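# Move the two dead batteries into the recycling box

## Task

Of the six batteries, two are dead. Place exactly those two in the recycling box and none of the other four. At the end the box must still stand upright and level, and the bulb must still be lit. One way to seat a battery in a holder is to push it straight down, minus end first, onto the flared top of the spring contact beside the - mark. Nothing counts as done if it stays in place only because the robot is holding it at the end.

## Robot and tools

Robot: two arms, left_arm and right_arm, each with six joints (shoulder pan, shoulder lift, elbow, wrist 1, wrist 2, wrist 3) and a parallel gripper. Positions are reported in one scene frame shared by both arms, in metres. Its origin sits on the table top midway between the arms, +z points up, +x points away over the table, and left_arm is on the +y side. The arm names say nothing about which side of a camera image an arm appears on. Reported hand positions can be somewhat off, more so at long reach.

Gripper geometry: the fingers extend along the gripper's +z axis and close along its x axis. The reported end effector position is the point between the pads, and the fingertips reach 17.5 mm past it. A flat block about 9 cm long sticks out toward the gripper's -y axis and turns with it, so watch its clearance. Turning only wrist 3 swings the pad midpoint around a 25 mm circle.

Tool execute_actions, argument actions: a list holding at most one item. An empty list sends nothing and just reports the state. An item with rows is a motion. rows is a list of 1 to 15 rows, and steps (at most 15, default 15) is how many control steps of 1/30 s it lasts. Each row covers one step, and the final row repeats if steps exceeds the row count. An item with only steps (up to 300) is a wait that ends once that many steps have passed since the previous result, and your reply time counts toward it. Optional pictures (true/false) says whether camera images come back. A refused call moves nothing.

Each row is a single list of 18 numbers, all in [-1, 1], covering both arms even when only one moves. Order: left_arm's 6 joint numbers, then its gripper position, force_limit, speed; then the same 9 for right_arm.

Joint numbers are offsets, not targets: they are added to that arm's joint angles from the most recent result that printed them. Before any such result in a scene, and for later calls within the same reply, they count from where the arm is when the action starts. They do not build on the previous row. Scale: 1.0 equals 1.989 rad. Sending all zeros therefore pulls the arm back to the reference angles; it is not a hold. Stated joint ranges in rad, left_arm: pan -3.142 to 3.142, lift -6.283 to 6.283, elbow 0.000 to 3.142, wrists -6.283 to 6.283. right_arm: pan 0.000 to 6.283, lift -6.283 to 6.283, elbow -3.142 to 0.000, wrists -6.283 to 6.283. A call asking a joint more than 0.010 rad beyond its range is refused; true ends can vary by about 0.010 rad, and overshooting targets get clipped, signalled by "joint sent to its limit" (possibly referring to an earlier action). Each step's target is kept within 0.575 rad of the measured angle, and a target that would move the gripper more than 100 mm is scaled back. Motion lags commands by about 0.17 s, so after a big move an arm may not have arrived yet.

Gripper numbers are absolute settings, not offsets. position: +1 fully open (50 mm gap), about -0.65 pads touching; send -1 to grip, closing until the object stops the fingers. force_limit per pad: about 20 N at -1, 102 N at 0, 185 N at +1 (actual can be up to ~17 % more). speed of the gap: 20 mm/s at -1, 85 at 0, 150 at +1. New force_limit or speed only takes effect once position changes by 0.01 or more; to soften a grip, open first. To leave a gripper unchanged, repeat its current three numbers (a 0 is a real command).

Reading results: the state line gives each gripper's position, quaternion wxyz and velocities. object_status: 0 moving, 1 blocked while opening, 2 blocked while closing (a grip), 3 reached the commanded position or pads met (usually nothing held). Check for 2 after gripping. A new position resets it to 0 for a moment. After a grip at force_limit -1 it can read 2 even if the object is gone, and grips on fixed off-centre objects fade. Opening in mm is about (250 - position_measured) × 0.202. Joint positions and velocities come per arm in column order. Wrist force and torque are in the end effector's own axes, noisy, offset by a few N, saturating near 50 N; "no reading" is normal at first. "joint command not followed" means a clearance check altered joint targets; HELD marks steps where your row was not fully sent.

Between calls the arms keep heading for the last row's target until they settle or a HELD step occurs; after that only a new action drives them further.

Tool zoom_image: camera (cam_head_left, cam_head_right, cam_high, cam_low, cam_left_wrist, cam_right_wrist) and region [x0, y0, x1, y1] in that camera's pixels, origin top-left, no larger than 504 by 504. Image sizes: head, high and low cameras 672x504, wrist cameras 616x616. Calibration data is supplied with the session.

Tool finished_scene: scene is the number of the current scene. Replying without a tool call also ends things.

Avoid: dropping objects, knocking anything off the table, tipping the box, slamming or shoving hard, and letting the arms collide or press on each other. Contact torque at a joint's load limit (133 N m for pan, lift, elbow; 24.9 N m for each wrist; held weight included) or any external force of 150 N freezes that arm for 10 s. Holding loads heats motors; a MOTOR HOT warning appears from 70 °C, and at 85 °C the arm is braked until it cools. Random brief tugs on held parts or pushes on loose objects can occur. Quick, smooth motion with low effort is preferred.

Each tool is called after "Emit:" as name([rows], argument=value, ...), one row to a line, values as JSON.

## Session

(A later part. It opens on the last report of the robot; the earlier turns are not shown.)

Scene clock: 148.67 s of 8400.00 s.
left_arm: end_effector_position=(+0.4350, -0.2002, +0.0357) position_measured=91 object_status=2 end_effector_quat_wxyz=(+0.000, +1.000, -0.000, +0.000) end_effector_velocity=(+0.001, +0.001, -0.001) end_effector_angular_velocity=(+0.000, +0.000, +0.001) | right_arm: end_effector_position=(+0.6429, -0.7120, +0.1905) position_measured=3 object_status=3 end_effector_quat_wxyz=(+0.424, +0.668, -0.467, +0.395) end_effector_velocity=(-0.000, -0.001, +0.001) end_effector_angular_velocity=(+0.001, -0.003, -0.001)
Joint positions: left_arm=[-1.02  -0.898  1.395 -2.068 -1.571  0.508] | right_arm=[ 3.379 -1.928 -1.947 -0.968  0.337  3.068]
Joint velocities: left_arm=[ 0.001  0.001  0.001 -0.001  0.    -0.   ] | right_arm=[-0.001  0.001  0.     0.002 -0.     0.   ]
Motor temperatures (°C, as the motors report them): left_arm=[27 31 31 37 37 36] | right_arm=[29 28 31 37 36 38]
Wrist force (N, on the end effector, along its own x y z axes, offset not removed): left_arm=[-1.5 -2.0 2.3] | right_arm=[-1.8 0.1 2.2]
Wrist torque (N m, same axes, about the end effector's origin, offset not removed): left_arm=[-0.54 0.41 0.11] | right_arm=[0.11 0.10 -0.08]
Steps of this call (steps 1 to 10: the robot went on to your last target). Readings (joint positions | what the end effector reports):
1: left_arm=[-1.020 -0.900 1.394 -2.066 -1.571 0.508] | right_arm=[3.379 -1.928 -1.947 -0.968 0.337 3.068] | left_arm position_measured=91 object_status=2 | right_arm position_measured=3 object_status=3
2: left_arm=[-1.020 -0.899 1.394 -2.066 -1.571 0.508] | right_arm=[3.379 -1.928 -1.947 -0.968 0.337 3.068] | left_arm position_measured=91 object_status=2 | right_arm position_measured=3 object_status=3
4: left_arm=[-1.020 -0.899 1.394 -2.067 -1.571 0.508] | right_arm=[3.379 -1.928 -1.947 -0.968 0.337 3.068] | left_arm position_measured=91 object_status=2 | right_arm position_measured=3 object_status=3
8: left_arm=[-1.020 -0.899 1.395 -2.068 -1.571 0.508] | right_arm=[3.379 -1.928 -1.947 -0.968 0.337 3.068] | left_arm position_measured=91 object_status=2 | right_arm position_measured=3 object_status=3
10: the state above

Spring is weak. Down 1 mm more and release.

Emit:
execute_actions([
  {"rows": [[0,0.0006,0.00045,-0.001,0,0,-1,-0.3,-0.3,0,0,0,0,0,0,1,0,0],[0,0.0006,0.00045,-0.001,0,0,-1,-0.3,-0.3,0,0,0,0,0,0,1,0,0],[0,0.0006,0.00045,-0.001,0,0,-1,-0.3,-0.3,0,0,0,0,0,0,1,0,0],[0,0.0006,0.00045,-0.001,0,0,-1,-0.3,-0.3,0,0,0,0,0,0,1,0,0],[0,0.0006,0.00045,-0.001,0,0,-1,-0.3,-0.3,0,0,0,0,0,0,1,0,0],[0,0.0006,0.00045,-0.001,0,0,-1,-0.3,-0.3,0,0,0,0,0,0,1,0,0],[0,0.0006,0.00045,-0.001,0,0,1,-0.3,0,0,0,0,0,0,0,1,0,0]], "steps": 15},
])

Emit:
zoom_image(camera="cam_left_wrist", region=[240, 230, 520, 350])

Scene clock: 155.37 s of 8400.00 s.
left_arm: end_effector_position=(+0.4349, -0.2001, +0.0346) position_measured=3 object_status=0 end_effector_quat_wxyz=(+0.000, +1.000, -0.000, -0.000) end_effector_velocity=(-0.000, +0.000, +0.000) end_effector_angular_velocity=(-0.000, -0.000, +0.001) | right_arm: end_effector_position=(+0.6429, -0.7120, +0.1905) position_measured=3 object_status=3 end_effector_quat_wxyz=(+0.424, +0.668, -0.467, +0.395) end_effector_velocity=(-0.000, -0.000, +0.000) end_effector_angular_velocity=(-0.000, -0.000, -0.000)
Joint positions: left_arm=[-1.02  -0.897  1.396 -2.07  -1.571  0.508] | right_arm=[ 3.379 -1.928 -1.947 -0.968  0.337  3.068]
Joint velocities: left_arm=[-0.    -0.     0.001 -0.    -0.    -0.001] | right_arm=[-0.  0. -0.  0. -0. -0.]
Motor temperatures (°C, as the motors report them): left_arm=[27 31 31 37 37 36] | right_arm=[29 28 31 37 36 38]
Wrist force (N, on the end effector, along its own x y z axes, offset not removed): left_arm=[-4.2 -1.5 -1.2] | right_arm=[-0.2 0.0 2.7]
Wrist torque (N m, same axes, about the end effector's origin, offset not removed): left_arm=[-0.55 0.80 0.22] | right_arm=[0.14 -0.14 -0.18]
Steps of this call (steps 1 to 15: the robot went on to your last target; steps 16 to 90: nothing new was sent; then 3.20 s passed at rest; steps 91 to 105: all 15 steps of this action). Readings (joint positions | what the end effector reports):
91: left_arm=[-1.020 -0.898 1.395 -2.068 -1.571 0.508] | right_arm=[3.379 -1.928 -1.947 -0.968 0.337 3.068] | left_arm position_measured=91 object_status=2 | right_arm position_measured=3 object_status=3
92: left_arm=[-1.020 -0.898 1.395 -2.068 -1.571 0.508] | right_arm=[3.379 -1.928 -1.947 -0.968 0.337 3.068] | left_arm position_measured=91 object_status=2 | right_arm position_measured=3 object_status=3
94: left_arm=[-1.020 -0.898 1.395 -2.069 -1.571 0.508] | right_arm=[3.379 -1.928 -1.947 -0.968 0.337 3.068] | left_arm position_measured=91 object_status=2 | right_arm position_measured=3 object_status=3
98: left_arm=[-1.020 -0.897 1.396 -2.070 -1.571 0.508] | right_arm=[3.379 -1.928 -1.947 -0.968 0.337 3.068] | left_arm position_measured=71 object_status=0 | right_arm position_measured=3 object_status=3
105: the state above
camera_calibration (this result's frames):
cam_left_wrist: T_world_to_cam=[[0.999807, 0.0175544, 0.00878776, -0.437773], [0.0145894, -0.963945, 0.265702, -0.20467], [0.0131352, -0.265522, -0.964015, 0.122397], [0, 0, 0, 1]] pos_world=[0.439067, -0.157107, 0.176221]
cam_right_wrist: T_world_to_cam=[[0.204377, -0.247657, 0.947046, -0.494743], [-0.963891, 0.117812, 0.23882, 0.652352], [-0.170719, -0.961658, -0.214636, -0.386339], [0, 0, 0, 1]] pos_world=[0.663955, -0.570908, 0.229827]

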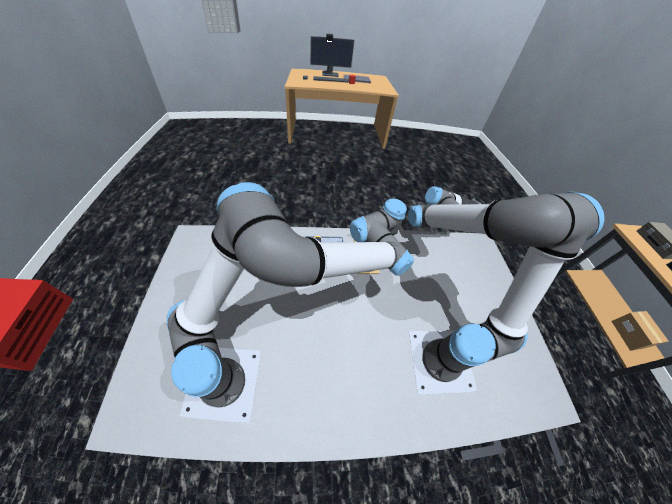

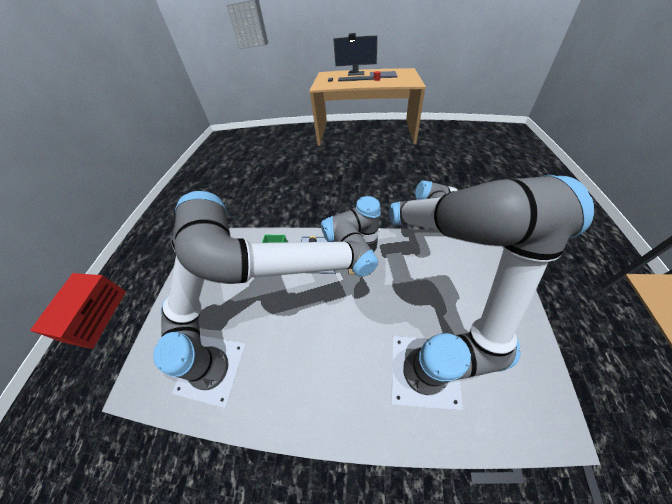

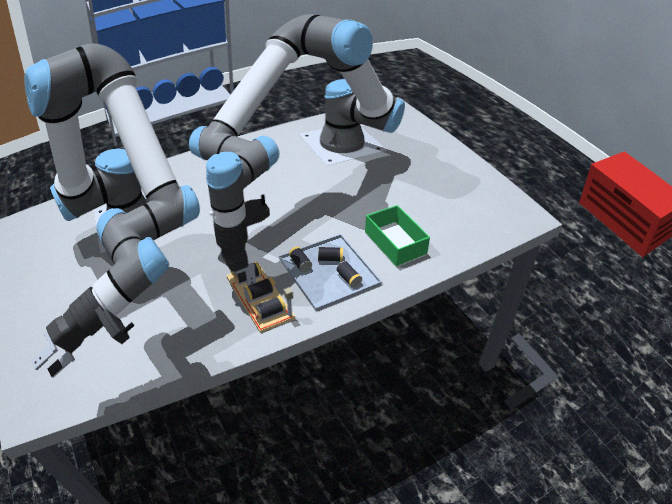

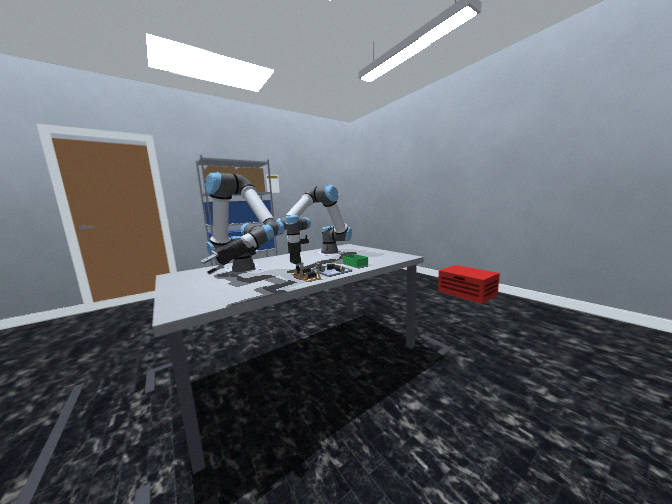

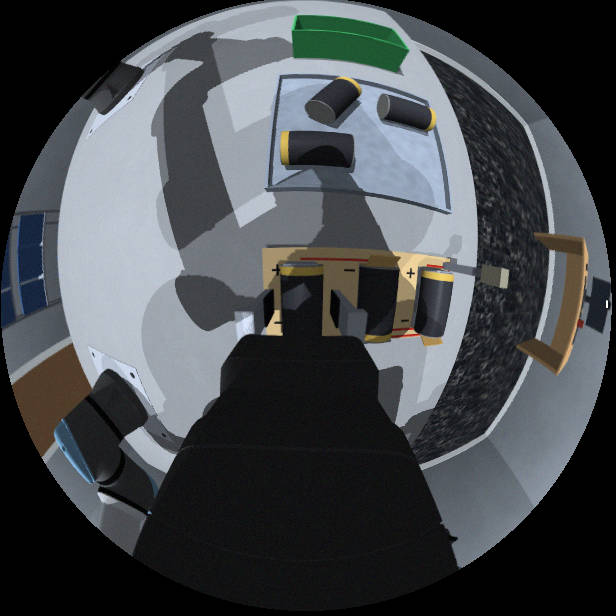

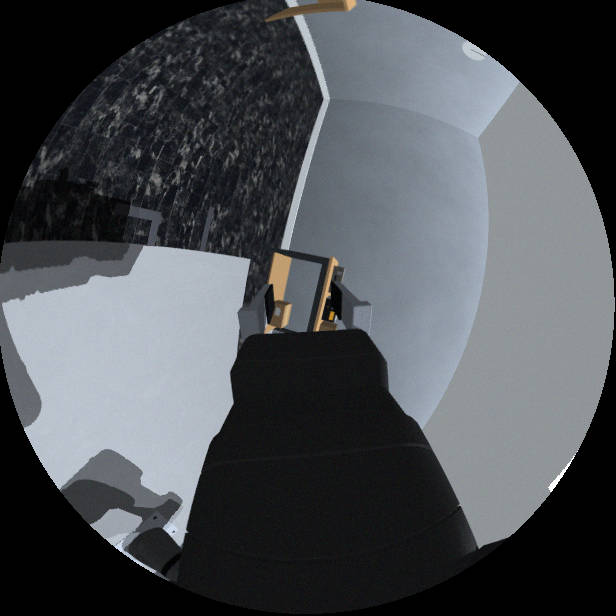

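Region (240, 230, 520, 350) of cam_left_wrist's 616x616 image, scaled by 1.800, with more detail than that image has; it fills the top 216 rows of this view, and the rest is white.

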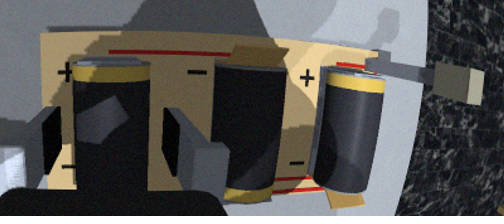

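Emit:
execute_actions([
  {"rows": [[0,-0.006,-0.005,0.011,0,0,1,-0.3,0,0,0,0,0,0,0,1,0,0],[0,-0.012,-0.0105,0.0225,0,0,1,-0.3,0,0,0,0,0,0,0,1,0,0],[0,-0.0175,-0.016,0.0335,0,0,1,-0.3,0,0,0,0,0,0,0,1,0,0],[0,-0.023,-0.022,0.045,0,0,1,-0.3,0,0,0,0,0,0,0,1,0,0],[0,-0.03,-0.032,0.062,0,0,1,-0.3,0,0,0,0,0,0,0,1,0,0],[0,-0.03,-0.032,0.062,0,0,1,-0.3,0,0,0,0,0,0,0,1,0,0],[0,-0.03,-0.032,0.062,0,0,1,-0.3,0,0,0,0,0,0,0,1,0,0],[0,-0.03,-0.032,0.062,0,0,1,-0.3,0,0,0,0,0,0,0,1,0,0],[0,-0.03,-0.032,0.062,0,0,1,-0.3,0,0,0,0,0,0,0,1,0,0],[0,-0.03,-0.032,0.062,0,0,1,-0.3,0,0,0,0,0,0,0,1,0,0],[0.0397,0.0197,-0.1126,0.093,0,0.0392,1,-0.3,0,0,0,0,0,0,0,1,0,0]], "steps": 15},
], pictures=false)

Emit:
execute_actions([
  {"steps": 20},
])

Emit:
zoom_image(camera="cam_left_wrist", region=[200, 230, 420, 350])

Scene clock: 165.03 s of 8400.00 s.
left_arm: end_effector_position=(+0.4696, -0.1959, +0.0859) position_measured=3 object_status=3 end_effector_quat_wxyz=(-0.004, +1.000, -0.000, -0.002) end_effector_velocity=(+0.262, -0.017, +0.043) end_effector_angular_velocity=(-0.079, -0.045, +0.010) | right_arm: end_effector_position=(+0.6429, -0.7120, +0.1905) position_measured=3 object_status=3 end_effector_quat_wxyz=(+0.424, +0.668, -0.467, +0.395) end_effector_velocity=(+0.001, +0.001, +0.000) end_effector_angular_velocity=(+0.000, -0.000, +0.002)
Joint positions: left_arm=[-0.975 -0.9    1.255 -1.917 -1.571  0.552] | right_arm=[ 3.379 -1.928 -1.947 -0.968  0.337  3.068]
Joint velocities: left_arm=[ 0.294  0.355 -0.709  0.263 -0.     0.283] | right_arm=[ 0.002  0.    -0.    -0.     0.     0.   ]
Motor temperatures (°C, as the motors report them): left_arm=[27 31 31 37 37 36] | right_arm=[29 28 31 37 36 38]
Wrist force (N, on the end effector, along its own x y z axes, offset not removed): left_arm=[3.2 0.6 -0.1] | right_arm=[-1.4 0.4 1.9]
Wrist torque (N m, same axes, about the end effector's origin, offset not removed): left_arm=[-0.19 -0.20 -0.01] | right_arm=[0.16 0.10 -0.09]
Steps of this call (steps 1 to 15: the robot went on to your last target; steps 16 to 90: nothing new was sent; then 6.17 s passed at rest; steps 91 to 105: all 15 steps of this action). Readings (joint positions | what the end effector reports):
91: left_arm=[-1.020 -0.897 1.396 -2.070 -1.571 0.508] | right_arm=[3.379 -1.928 -1.947 -0.968 0.337 3.068] | left_arm position_measured=3 object_status=3 | right_arm position_measured=3 object_status=3
92: left_arm=[-1.020 -0.899 1.395 -2.067 -1.571 0.508] | right_arm=[3.379 -1.928 -1.947 -0.968 0.337 3.068] | left_arm position_measured=3 object_status=3 | right_arm position_measured=3 object_status=3
94: left_arm=[-1.020 -0.908 1.386 -2.051 -1.571 0.508] | right_arm=[3.379 -1.928 -1.947 -0.968 0.337 3.068] | left_arm position_measured=3 object_status=3 | right_arm position_measured=3 object_status=3
98: left_arm=[-1.020 -0.937 1.355 -1.990 -1.571 0.508] | right_arm=[3.379 -1.928 -1.947 -0.968 0.337 3.068] | left_arm position_measured=3 object_status=3 | right_arm position_measured=3 object_status=3
105: the state above

Scene clock: 165.70 s of 8400.00 s.
left_arm: end_effector_position=(+0.5001, -0.1965, +0.0905) position_measured=3 object_status=3 end_effector_quat_wxyz=(+0.000, +1.000, +0.000, -0.000) end_effector_velocity=(+0.001, -0.000, -0.001) end_effector_angular_velocity=(+0.001, +0.000, -0.001) | right_arm: end_effector_position=(+0.6429, -0.7120, +0.1905) position_measured=3 object_status=3 end_effector_quat_wxyz=(+0.424, +0.668, -0.467, +0.395) end_effector_velocity=(-0.000, -0.000, -0.000) end_effector_angular_velocity=(-0.001, +0.001, -0.000)
Joint positions: left_arm=[-0.941 -0.858  1.172 -1.885 -1.571  0.585] | right_arm=[ 3.379 -1.928 -1.947 -0.968  0.337  3.068]
Joint velocities: left_arm=[ 0.     0.002 -0.002  0.001 -0.     0.001] | right_arm=[-0.    -0.     0.    -0.001 -0.    -0.   ]
Motor temperatures (°C, as the motors report them): left_arm=[27 31 31 37 37 36] | right_arm=[29 28 31 37 36 38]
Wrist force (N, on the end effector, along its own x y z axes, offset not removed): left_arm=[-0.3 -0.6 -1.2] | right_arm=[0.9 -0.1 2.6]
Wrist torque (N m, same axes, about the end effector's origin, offset not removed): left_arm=[-0.32 0.02 0.26] | right_arm=[0.10 -0.34 -0.16]
Steps of this call (steps 1 to 20: the robot went on to your last target). Readings (joint positions | what the end effector reports):
1: left_arm=[-0.967 -0.890 1.234 -1.909 -1.571 0.560] | right_arm=[3.379 -1.928 -1.947 -0.968 0.337 3.068] | left_arm position_measured=3 object_status=3 | right_arm position_measured=3 object_status=3
2: left_arm=[-0.960 -0.882 1.219 -1.903 -1.571 0.566] | right_arm=[3.379 -1.928 -1.947 -0.968 0.337 3.068] | left_arm position_measured=3 object_status=3 | right_arm position_measured=3 object_status=3
4: left_arm=[-0.952 -0.871 1.198 -1.895 -1.571 0.575] | right_arm=[3.379 -1.928 -1.947 -0.968 0.337 3.068] | left_arm position_measured=3 object_status=3 | right_arm position_measured=3 object_status=3
8: left_arm=[-0.944 -0.862 1.180 -1.888 -1.571 0.582] | right_arm=[3.379 -1.928 -1.947 -0.968 0.337 3.068] | left_arm position_measured=3 object_status=3 | right_arm position_measured=3 object_status=3
20: the state above
camera_calibration (this result's frames):
cam_left_wrist: T_world_to_cam=[[0.99979, 0.0185293, 0.00874495, -0.503217], [0.0155434, -0.963985, 0.265501, -0.217429], [0.0133495, -0.265309, -0.964071, 0.176237], [0, 0, 0, 1]] pos_world=[0.504138, -0.153517, 0.232034]
cam_right_wrist: T_world_to_cam=[[0.204377, -0.247657, 0.947046, -0.494743], [-0.963891, 0.117812, 0.23882, 0.652352], [-0.170719, -0.961658, -0.214636, -0.38634], [0, 0, 0, 1]] pos_world=[0.663955, -0.570908, 0.229827]

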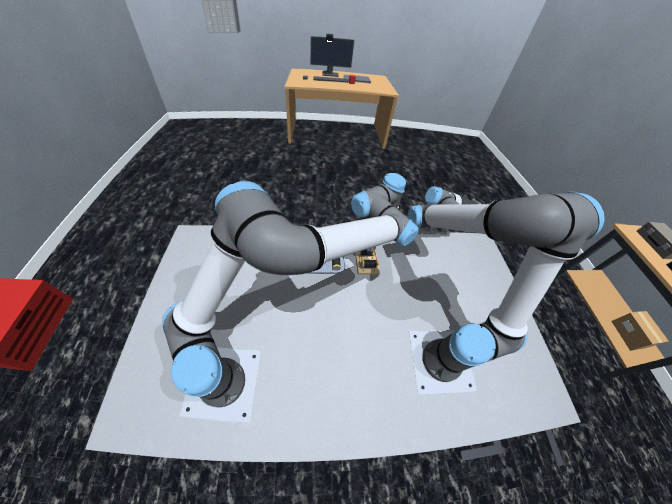

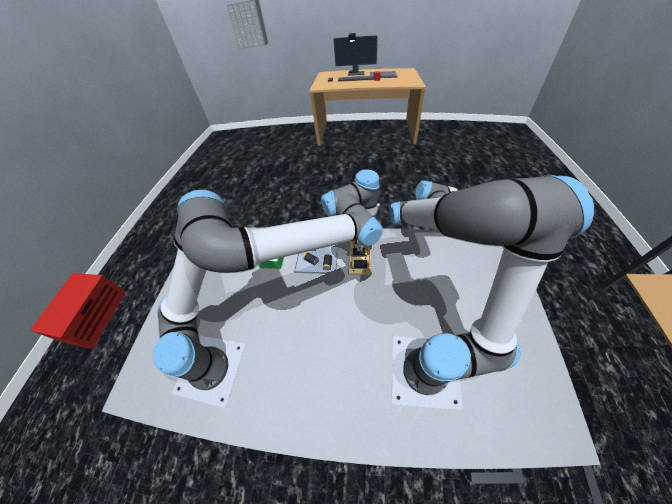

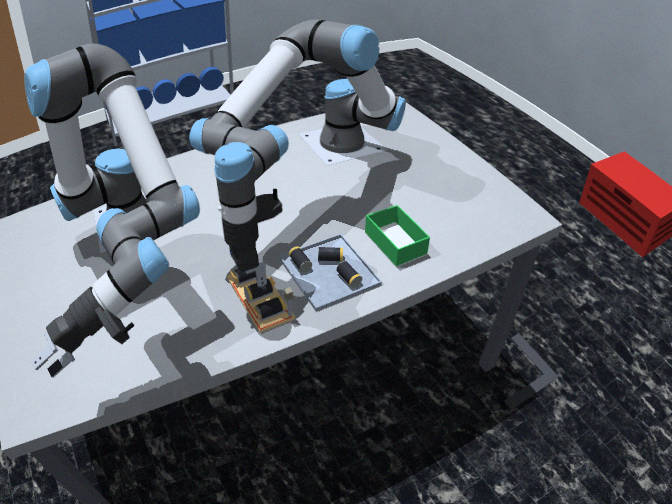

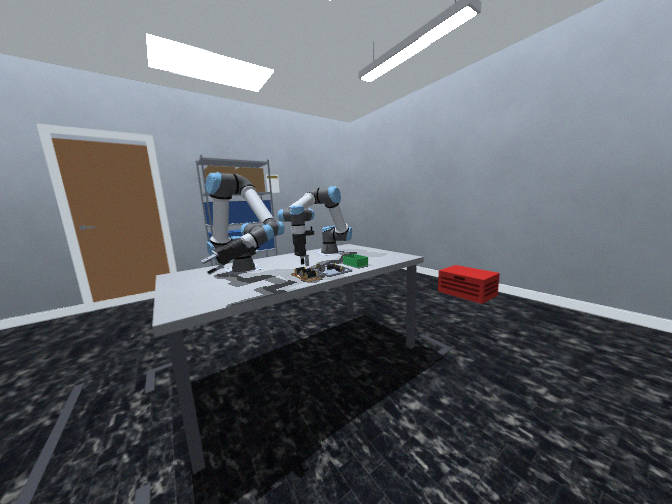

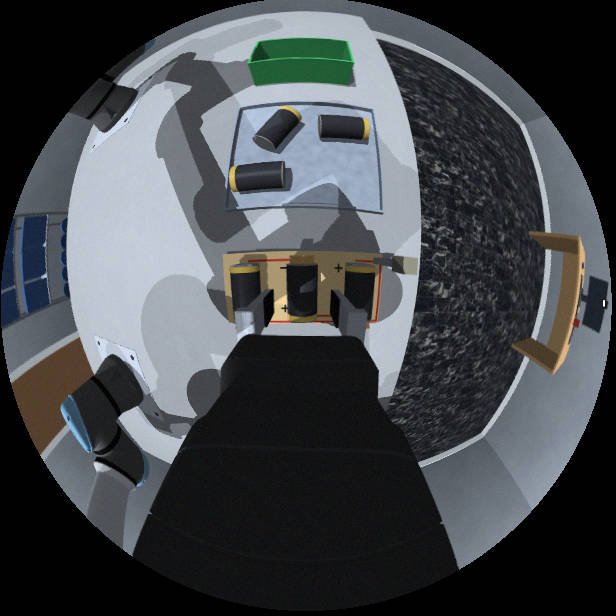

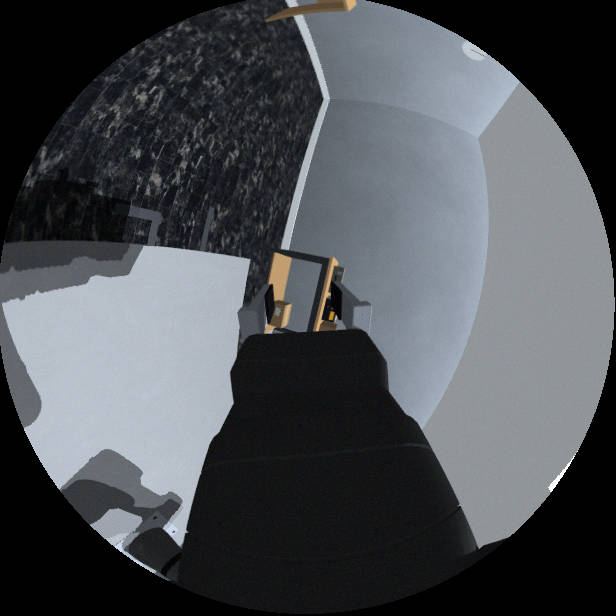

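Region (200, 230, 420, 350) of cam_left_wrist's 616x616 image, scaled by 2.291, with more detail than that image has; it fills the top 275 rows of this view, and the rest is white.

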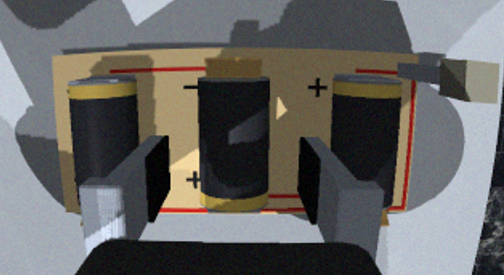

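Emit:
execute_actions(actions=[])

Scene clock: 175.90 s of 8400.00 s.
left_arm: end_effector_position=(+0.5002, -0.1965, +0.0905) position_measured=3 object_status=3 end_effector_quat_wxyz=(+0.000, +1.000, +0.000, -0.000) end_effector_velocity=(-0.000, -0.000, +0.000) end_effector_angular_velocity=(-0.000, -0.000, -0.001) | right_arm: end_effector_position=(+0.6429, -0.7120, +0.1905) position_measured=3 object_status=3 end_effector_quat_wxyz=(+0.424, +0.668, -0.467, +0.395) end_effector_velocity=(+0.000, -0.000, +0.001) end_effector_angular_velocity=(+0.001, -0.003, -0.001)
Joint positions: left_arm=[-0.941 -0.858  1.172 -1.885 -1.571  0.586] | right_arm=[ 3.379 -1.928 -1.947 -0.968  0.337  3.068]
Joint velocities: left_arm=[-0.001 -0.    -0.001  0.    -0.     0.001] | right_arm=[-0.001  0.001 -0.     0.003  0.     0.   ]
Motor temperatures (°C, as the motors report them): left_arm=[27 31 31 37 37 36] | right_arm=[29 28 31 37 36 38]
Wrist force (N, on the end effector, along its own x y z axes, offset not removed): left_arm=[0.6 0.5 2.6] | right_arm=[0.8 -0.6 1.3]
Wrist torque (N m, same axes, about the end effector's origin, offset not removed): left_arm=[-0.20 -0.09 0.14] | right_arm=[-0.07 -0.32 -0.11]
Steps of this call (steps 1 to 15: the robot went on to your last target; steps 16 to 90: nothing new was sent; then 7.20 s passed at rest). Readings (joint positions | what the end effector reports):
1: left_arm=[-0.941 -0.858 1.172 -1.885 -1.571 0.585] | right_arm=[3.379 -1.928 -1.947 -0.968 0.337 3.068] | left_arm position_measured=3 object_status=3 | right_arm position_measured=3 object_status=3
2: left_arm=[-0.941 -0.858 1.172 -1.885 -1.571 0.585] | right_arm=[3.379 -1.928 -1.947 -0.968 0.337 3.068] | left_arm position_measured=3 object_status=3 | right_arm position_measured=3 object_status=3
4: left_arm=[-0.941 -0.858 1.172 -1.885 -1.571 0.585] | right_arm=[3.379 -1.928 -1.947 -0.968 0.337 3.068] | left_arm position_measured=3 object_status=3 | right_arm position_measured=3 object_status=3
8: left_arm=[-0.941 -0.858 1.172 -1.885 -1.571 0.585] | right_arm=[3.379 -1.928 -1.947 -0.968 0.337 3.068] | left_arm position_measured=3 object_status=3 | right_arm position_measured=3 object_status=3
90: the state above
All arms were judged still, so your last target was given up. Only a new action makes them travel on or press farther. Fingers that are still opening or closing keep moving.
camera_calibration (this result's frames):
cam_left_wrist: T_world_to_cam=[[0.99979, 0.0185473, 0.00873592, -0.503315], [0.0155626, -0.963973, 0.265543, -0.217441], [0.0133463, -0.265351, -0.96406, 0.176243], [0, 0, 0, 1]] pos_world=[0.504241, -0.153506, 0.232046]
cam_right_wrist: T_world_to_cam=[[0.204376, -0.247657, 0.947046, -0.494743], [-0.963891, 0.117812, 0.23882, 0.652353], [-0.170719, -0.961658, -0.214636, -0.386339], [0, 0, 0, 1]] pos_world=[0.663955, -0.570908, 0.229827]

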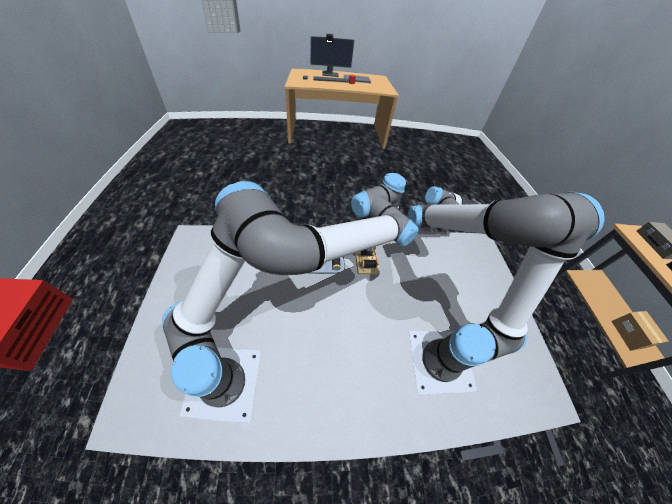

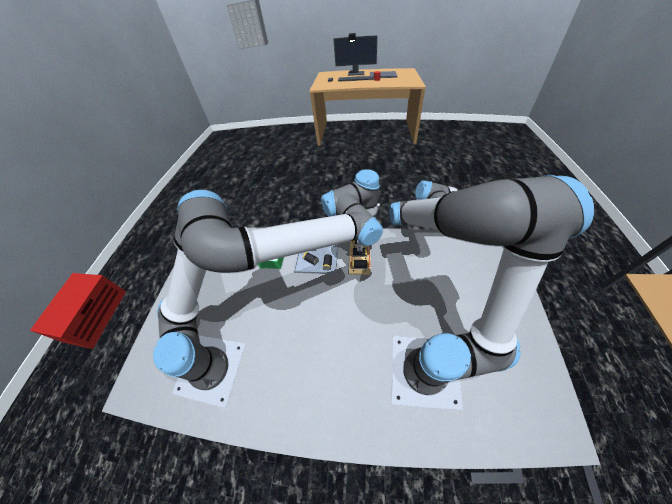

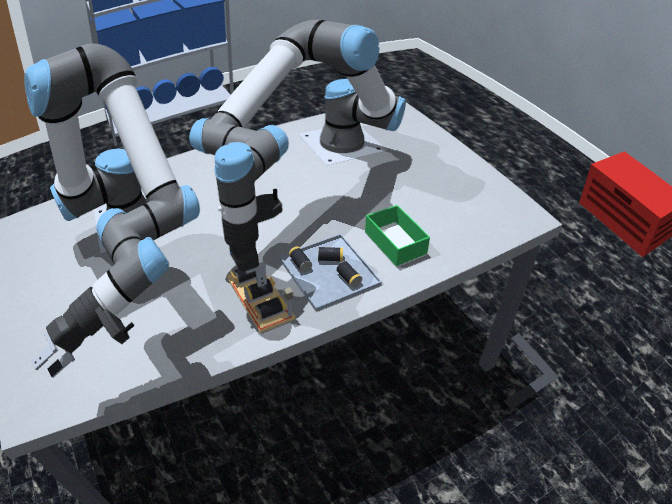

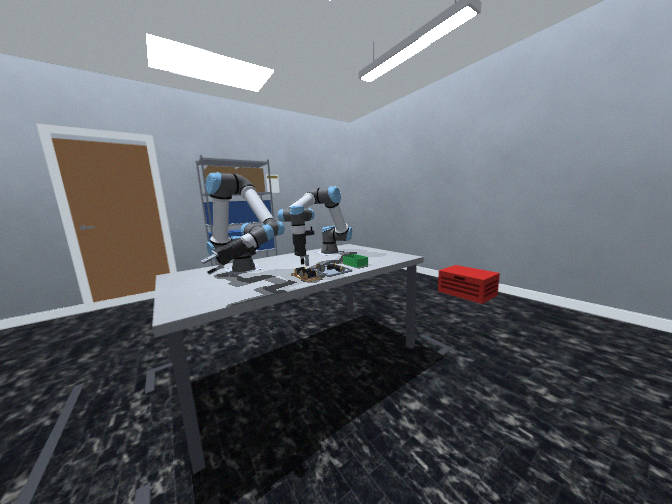

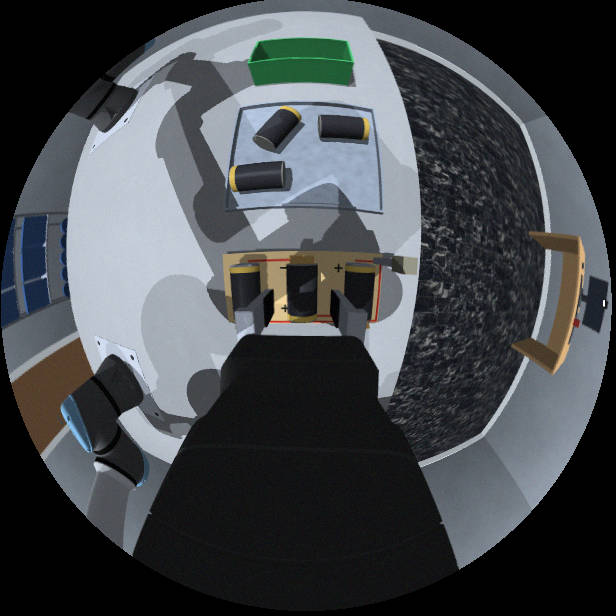

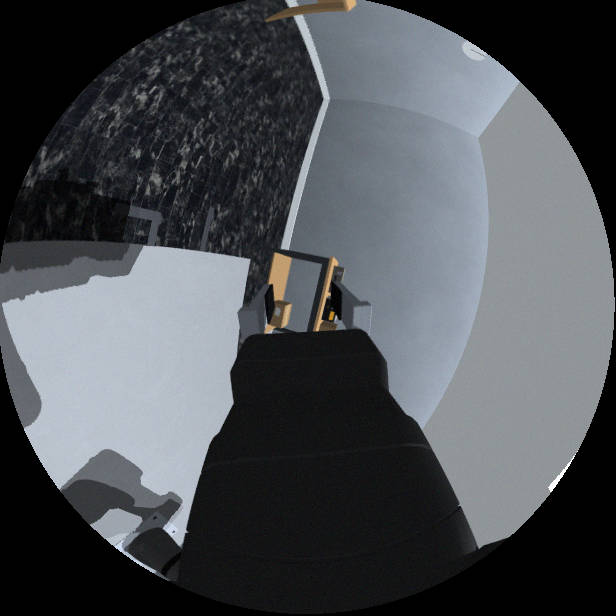

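Emit:
execute_actions([
  {"rows":[[0,0.0085,0.0103,-0.0188,0,0,1,-0.3,-0.3,0,0,0,0,0,0,1,0,0],[0,0.0085,0.0103,-0.0188,0,0,1,-0.3,-0.3,0,0,0,0,0,0,1,0,0],[0,0.0085,0.0103,-0.0188,0,0,1,-0.3,-0.3,0,0,0,0,0,0,1,0,0],[0,0.017,0.0207,-0.0376,0,0,1,-0.3,-0.3,0,0,0,0,0,0,1,0,0],[0,0.017,0.0207,-0.0376,0,0,1,-0.3,-0.3,0,0,0,0,0,0,1,0,0],[0,0.017,0.0207,-0.0376,0,0,1,-0.3,-0.3,0,0,0,0,0,0,1,0,0],[0,0.0255,0.031,-0.0564,0,0,1,-0.3,-0.3,0,0,0,0,0,0,1,0,0]],"steps":15},
], pictures=false)

Emit:
execute_actions([
  {"steps":10},
], pictures=false)

Emit:
execute_actions([
  {"rows":[[0,0,0,0,0,0,-1,-0.3,-0.3,0,0,0,0,0,0,1,0,0]],"steps":15},
], pictures=false)

Scene clock: 180.63 s of 8400.00 s.
left_arm: end_effector_position=(+0.5002, -0.1966, +0.0386) position_measured=3 object_status=3 end_effector_quat_wxyz=(+0.000, +1.000, +0.000, -0.000) end_effector_velocity=(-0.001, +0.001, -0.032) end_effector_angular_velocity=(-0.001, -0.001, +0.001) | right_arm: end_effector_position=(+0.6429, -0.7120, +0.1905) position_measured=3 object_status=3 end_effector_quat_wxyz=(+0.424, +0.668, -0.467, +0.395) end_effector_velocity=(+0.000, +0.000, +0.001) end_effector_angular_velocity=(+0.001, -0.004, -0.000)
Joint positions: left_arm=[-0.941 -0.811  1.229 -1.989 -1.571  0.586] | right_arm=[ 3.379 -1.928 -1.947 -0.968  0.337  3.068]
Joint velocities: left_arm=[ 0.     0.029  0.036 -0.066 -0.    -0.001] | right_arm=[-0.     0.001  0.     0.003  0.     0.   ]
Motor temperatures (°C, as the motors report them): left_arm=[27 31 31 37 37 36] | right_arm=[29 28 31 37 36 38]
Wrist force (N, on the end effector, along its own x y z axes, offset not removed): left_arm=[-2.2 1.6 -1.5] | right_arm=[0.1 0.0 2.2]
Wrist torque (N m, same axes, about the end effector's origin, offset not removed): left_arm=[-0.05 0.48 0.23] | right_arm=[0.04 -0.15 -0.17]
Steps of this call (steps 1 to 90: nothing new was sent; then 1.23 s passed at rest; steps 91 to 105: all 15 steps of this action). Readings (joint positions | what the end effector reports):
91: left_arm=[-0.941 -0.858 1.172 -1.885 -1.571 0.586] | right_arm=[3.379 -1.928 -1.947 -0.968 0.337 3.068] | left_arm position_measured=3 object_status=3 | right_arm position_measured=3 object_status=3
92: left_arm=[-0.941 -0.856 1.174 -1.889 -1.571 0.586] | right_arm=[3.379 -1.928 -1.947 -0.968 0.337 3.068] | left_arm position_measured=3 object_status=3 | right_arm position_measured=3 object_status=3
94: left_arm=[-0.941 -0.850 1.182 -1.902 -1.571 0.586] | right_arm=[3.379 -1.928 -1.947 -0.968 0.337 3.068] | left_arm position_measured=3 object_status=3 | right_arm position_measured=3 object_status=3
98: left_arm=[-0.941 -0.832 1.204 -1.942 -1.571 0.586] | right_arm=[3.379 -1.928 -1.947 -0.968 0.337 3.068] | left_arm position_measured=3 object_status=3 | right_arm position_measured=3 object_status=3
105: the state above

Scene clock: 180.97 s of 8400.00 s.
left_arm: end_effector_position=(+0.5002, -0.1965, +0.0351) position_measured=3 object_status=3 end_effector_quat_wxyz=(+0.000, +1.000, +0.000, -0.000) end_effector_velocity=(+0.000, +0.000, -0.001) end_effector_angular_velocity=(-0.001, -0.000, +0.001) | right_arm: end_effector_position=(+0.6429, -0.7120, +0.1905) position_measured=3 object_status=3 end_effector_quat_wxyz=(+0.424, +0.668, -0.467, +0.395) end_effector_velocity=(-0.000, -0.001, -0.001) end_effector_angular_velocity=(-0.000, +0.001, -0.001)
Joint positions: left_arm=[-0.941 -0.808  1.233 -1.997 -1.571  0.586] | right_arm=[ 3.379 -1.928 -1.947 -0.968  0.337  3.068]
Joint velocities: left_arm=[ 0.     0.001  0.002 -0.004  0.    -0.001] | right_arm=[-0.001 -0.001 -0.     0.    -0.    -0.   ]
Motor temperatures (°C, as the motors report them): left_arm=[27 31 31 37 37 36] | right_arm=[29 28 31 37 36 38]
Wrist force (N, on the end effector, along its own x y z axes, offset not removed): left_arm=[-2.9 1.8 0.2] | right_arm=[-0.5 0.1 2.4]
Wrist torque (N m, same axes, about the end effector's origin, offset not removed): left_arm=[0.16 0.57 0.15] | right_arm=[0.17 -0.09 -0.17]
Steps of this call (steps 1 to 10: the robot went on to your last target). Readings (joint positions | what the end effector reports):
1: left_arm=[-0.941 -0.810 1.230 -1.991 -1.571 0.586] | right_arm=[3.379 -1.928 -1.947 -0.968 0.337 3.068] | left_arm position_measured=3 object_status=3 | right_arm position_measured=3 object_status=3
2: left_arm=[-0.941 -0.809 1.231 -1.993 -1.571 0.586] | right_arm=[3.379 -1.928 -1.947 -0.968 0.337 3.068] | left_arm position_measured=3 object_status=3 | right_arm position_measured=3 object_status=3
4: left_arm=[-0.941 -0.808 1.232 -1.995 -1.571 0.586] | right_arm=[3.379 -1.928 -1.947 -0.968 0.337 3.068] | left_arm position_measured=3 object_status=3 | right_arm position_measured=3 object_status=3
8: left_arm=[-0.941 -0.808 1.233 -1.996 -1.571 0.586] | right_arm=[3.379 -1.928 -1.947 -0.968 0.337 3.068] | left_arm position_measured=3 object_status=3 | right_arm position_measured=3 object_status=3
10: the state above

Scene clock: 181.47 s of 8400.00 s.
left_arm: end_effector_position=(+0.5001, -0.1965, +0.0350) position_measured=91 object_status=2 end_effector_quat_wxyz=(+0.000, +1.000, +0.000, -0.000) end_effector_velocity=(-0.000, -0.000, +0.000) end_effector_angular_velocity=(-0.000, -0.000, -0.001) | right_arm: end_effector_position=(+0.6429, -0.7120, +0.1905) position_measured=3 object_status=3 end_effector_quat_wxyz=(+0.424, +0.668, -0.467, +0.395) end_effector_velocity=(+0.000, +0.001, +0.000) end_effector_angular_velocity=(-0.000, +0.001, +0.002)
Joint positions: left_arm=[-0.941 -0.808  1.233 -1.997 -1.571  0.586] | right_arm=[ 3.379 -1.928 -1.947 -0.968  0.337  3.068]
Joint velocities: left_arm=[-0.001 -0.     0.    -0.    -0.     0.   ] | right_arm=[ 0.002  0.001  0.    -0.001 -0.    -0.   ]
Motor temperatures (°C, as the motors report them): left_arm=[27 31 31 37 37 36] | right_arm=[29 28 31 37 36 38]
Wrist force (N, on the end effector, along its own x y z axes, offset not removed): left_arm=[-5.3 -1.9 -0.1] | right_arm=[-0.5 0.4 2.2]
Wrist torque (N m, same axes, about the end effector's origin, offset not removed): left_arm=[-0.45 0.90 0.19] | right_arm=[0.15 -0.14 -0.12]
Steps of this call (steps 1 to 15: all 15 steps of this action). Readings (joint positions | what the end effector reports):
1: left_arm=[-0.941 -0.808 1.233 -1.997 -1.571 0.586] | right_arm=[3.379 -1.928 -1.947 -0.968 0.337 3.068] | left_arm position_measured=7 object_status=0 | right_arm position_measured=3 object_status=3
2: left_arm=[-0.941 -0.808 1.233 -1.997 -1.571 0.586] | right_arm=[3.379 -1.928 -1.947 -0.968 0.337 3.068] | left_arm position_measured=18 object_status=0 | right_arm position_measured=3 object_status=3
4: left_arm=[-0.941 -0.808 1.233 -1.997 -1.571 0.586] | right_arm=[3.379 -1.928 -1.947 -0.968 0.337 3.068] | left_arm position_measured=40 object_status=0 | right_arm position_measured=3 object_status=3
8: left_arm=[-0.941 -0.808 1.233 -1.997 -1.571 0.586] | right_arm=[3.379 -1.928 -1.947 -0.968 0.337 3.068] | left_arm position_measured=83 object_status=0 | right_arm position_measured=3 object_status=3
15: the state above

Emit:
execute_actions([
  {"rows":[[0,-0.005,-0.005,0.010,0,0,-1,-0.3,-0.3,0,0,0,0,0,0,1,0,0],[0,-0.005,-0.005,0.010,0,0,-1,-0.3,-0.3,0,0,0,0,0,0,1,0,0],[0,-0.0125,-0.0129,0.0254,0,0,-1,-0.3,-0.3,0,0,0,0,0,0,1,0,0],[0,-0.0125,-0.0129,0.0254,0,0,-1,-0.3,-0.3,0,0,0,0,0,0,1,0,0],[0,-0.0125,-0.0129,0.0254,0,0,-1,-0.3,-0.3,0,0,0,0,0,0,1,0,0],[0,-0.021,-0.025,0.046,0,0,-1,-0.3,-0.3,0,0,0,0,0,0,1,0,0],[0,-0.021,-0.025,0.046,0,0,-1,-0.3,-0.3,0,0,0,0,0,0,1,0,0],[0,-0.033,-0.043,0.076,0,0,-1,-0.3,-0.3,0,0,0,0,0,0,1,0,0]],"steps":15},
], pictures=false)

Emit:
execute_actions([
  {"steps":8},
], pictures=false)

Scene clock: 193.33 s of 8400.00 s.
left_arm: end_effector_position=(+0.5002, -0.1965, +0.1016) position_measured=91 object_status=2 end_effector_quat_wxyz=(+0.000, +1.000, +0.000, +0.000) end_effector_velocity=(-0.003, +0.004, +0.064) end_effector_angular_velocity=(+0.005, +0.004, +0.000) | right_arm: end_effector_position=(+0.6429, -0.7120, +0.1905) position_measured=3 object_status=3 end_effector_quat_wxyz=(+0.424, +0.668, -0.467, +0.395) end_effector_velocity=(+0.000, +0.000, +0.000) end_effector_angular_velocity=(+0.000, -0.000, -0.000)
Joint positions: left_arm=[-0.941 -0.867  1.157 -1.862 -1.571  0.586] | right_arm=[ 3.379 -1.928 -1.947 -0.968  0.337  3.068]
Joint velocities: left_arm=[-0.    -0.054 -0.079  0.14   0.    -0.001] | right_arm=[ 0.  0.  0. -0.  0.  0.]
Motor temperatures (°C, as the motors report them): left_arm=[27 31 31 37 37 36] | right_arm=[29 28 31 37 36 38]
Wrist force (N, on the end effector, along its own x y z axes, offset not removed): left_arm=[-1.9 0.4 2.6] | right_arm=[0.7 0.1 2.4]
Wrist torque (N m, same axes, about the end effector's origin, offset not removed): left_arm=[-0.10 0.56 0.07] | right_arm=[0.17 -0.26 -0.19]
Steps of this call (steps 1 to 15: the robot went on to your last target; steps 16 to 90: nothing new was sent; then 8.37 s passed at rest; steps 91 to 105: all 15 steps of this action). Readings (joint positions | what the end effector reports):
91: left_arm=[-0.941 -0.808 1.233 -1.996 -1.571 0.586] | right_arm=[3.379 -1.928 -1.947 -0.968 0.337 3.068] | left_arm position_measured=91 object_status=2 | right_arm position_measured=3 object_status=3
92: left_arm=[-0.941 -0.809 1.232 -1.994 -1.571 0.586] | right_arm=[3.379 -1.928 -1.947 -0.968 0.337 3.068] | left_arm position_measured=91 object_status=2 | right_arm position_measured=3 object_status=3
94: left_arm=[-0.941 -0.814 1.226 -1.983 -1.571 0.586] | right_arm=[3.379 -1.928 -1.947 -0.968 0.337 3.068] | left_arm position_measured=91 object_status=2 | right_arm position_measured=3 object_status=3
98: left_arm=[-0.941 -0.832 1.206 -1.947 -1.571 0.586] | right_arm=[3.379 -1.928 -1.947 -0.968 0.337 3.068] | left_arm position_measured=91 object_status=2 | right_arm position_measured=3 object_status=3
105: the state above

Scene clock: 193.60 s of 8400.00 s.
left_arm: end_effector_position=(+0.4999, -0.1961, +0.1085) position_measured=91 object_status=2 end_effector_quat_wxyz=(+0.000, +1.000, +0.000, -0.000) end_effector_velocity=(-0.000, +0.001, +0.006) end_effector_angular_velocity=(+0.000, +0.000, +0.003) | right_arm: end_effector_position=(+0.6429, -0.7120, +0.1905) position_measured=3 object_status=3 end_effector_quat_wxyz=(+0.424, +0.668, -0.467, +0.395) end_effector_velocity=(-0.000, -0.001, -0.001) end_effector_angular_velocity=(-0.000, +0.002, -0.001)
Joint positions: left_arm=[-0.941 -0.872  1.149 -1.847 -1.571  0.586] | right_arm=[ 3.379 -1.928 -1.947 -0.968  0.337  3.068]
Joint velocities: left_arm=[ 0.    -0.005 -0.008  0.014 -0.    -0.002] | right_arm=[-0.001 -0.001 -0.    -0.001 -0.     0.   ]
Motor temperatures (°C, as the motors report them): left_arm=[27 31 31 37 37 36] | right_arm=[29 28 31 37 36 38]
Wrist force (N, on the end effector, along its own x y z axes, offset not removed): left_arm=[-0.5 -1.6 4.0] | right_arm=[-0.1 1.3 2.9]
Wrist torque (N m, same axes, about the end effector's origin, offset not removed): left_arm=[-0.45 0.27 0.08] | right_arm=[0.39 -0.17 -0.15]
Steps of this call (steps 1 to 8: the robot went on to your last target). Readings (joint positions | what the end effector reports):
1: left_arm=[-0.941 -0.868 1.155 -1.858 -1.571 0.586] | right_arm=[3.379 -1.928 -1.947 -0.968 0.337 3.068] | left_arm position_measured=91 object_status=2 | right_arm position_measured=3 object_status=3
2: left_arm=[-0.941 -0.870 1.153 -1.855 -1.571 0.586] | right_arm=[3.379 -1.928 -1.947 -0.968 0.337 3.068] | left_arm position_measured=91 object_status=2 | right_arm position_measured=3 object_status=3
4: left_arm=[-0.941 -0.871 1.151 -1.851 -1.571 0.586] | right_arm=[3.379 -1.928 -1.947 -0.968 0.337 3.068] | left_arm position_measured=91 object_status=2 | right_arm position_measured=3 object_status=3
8: the state above


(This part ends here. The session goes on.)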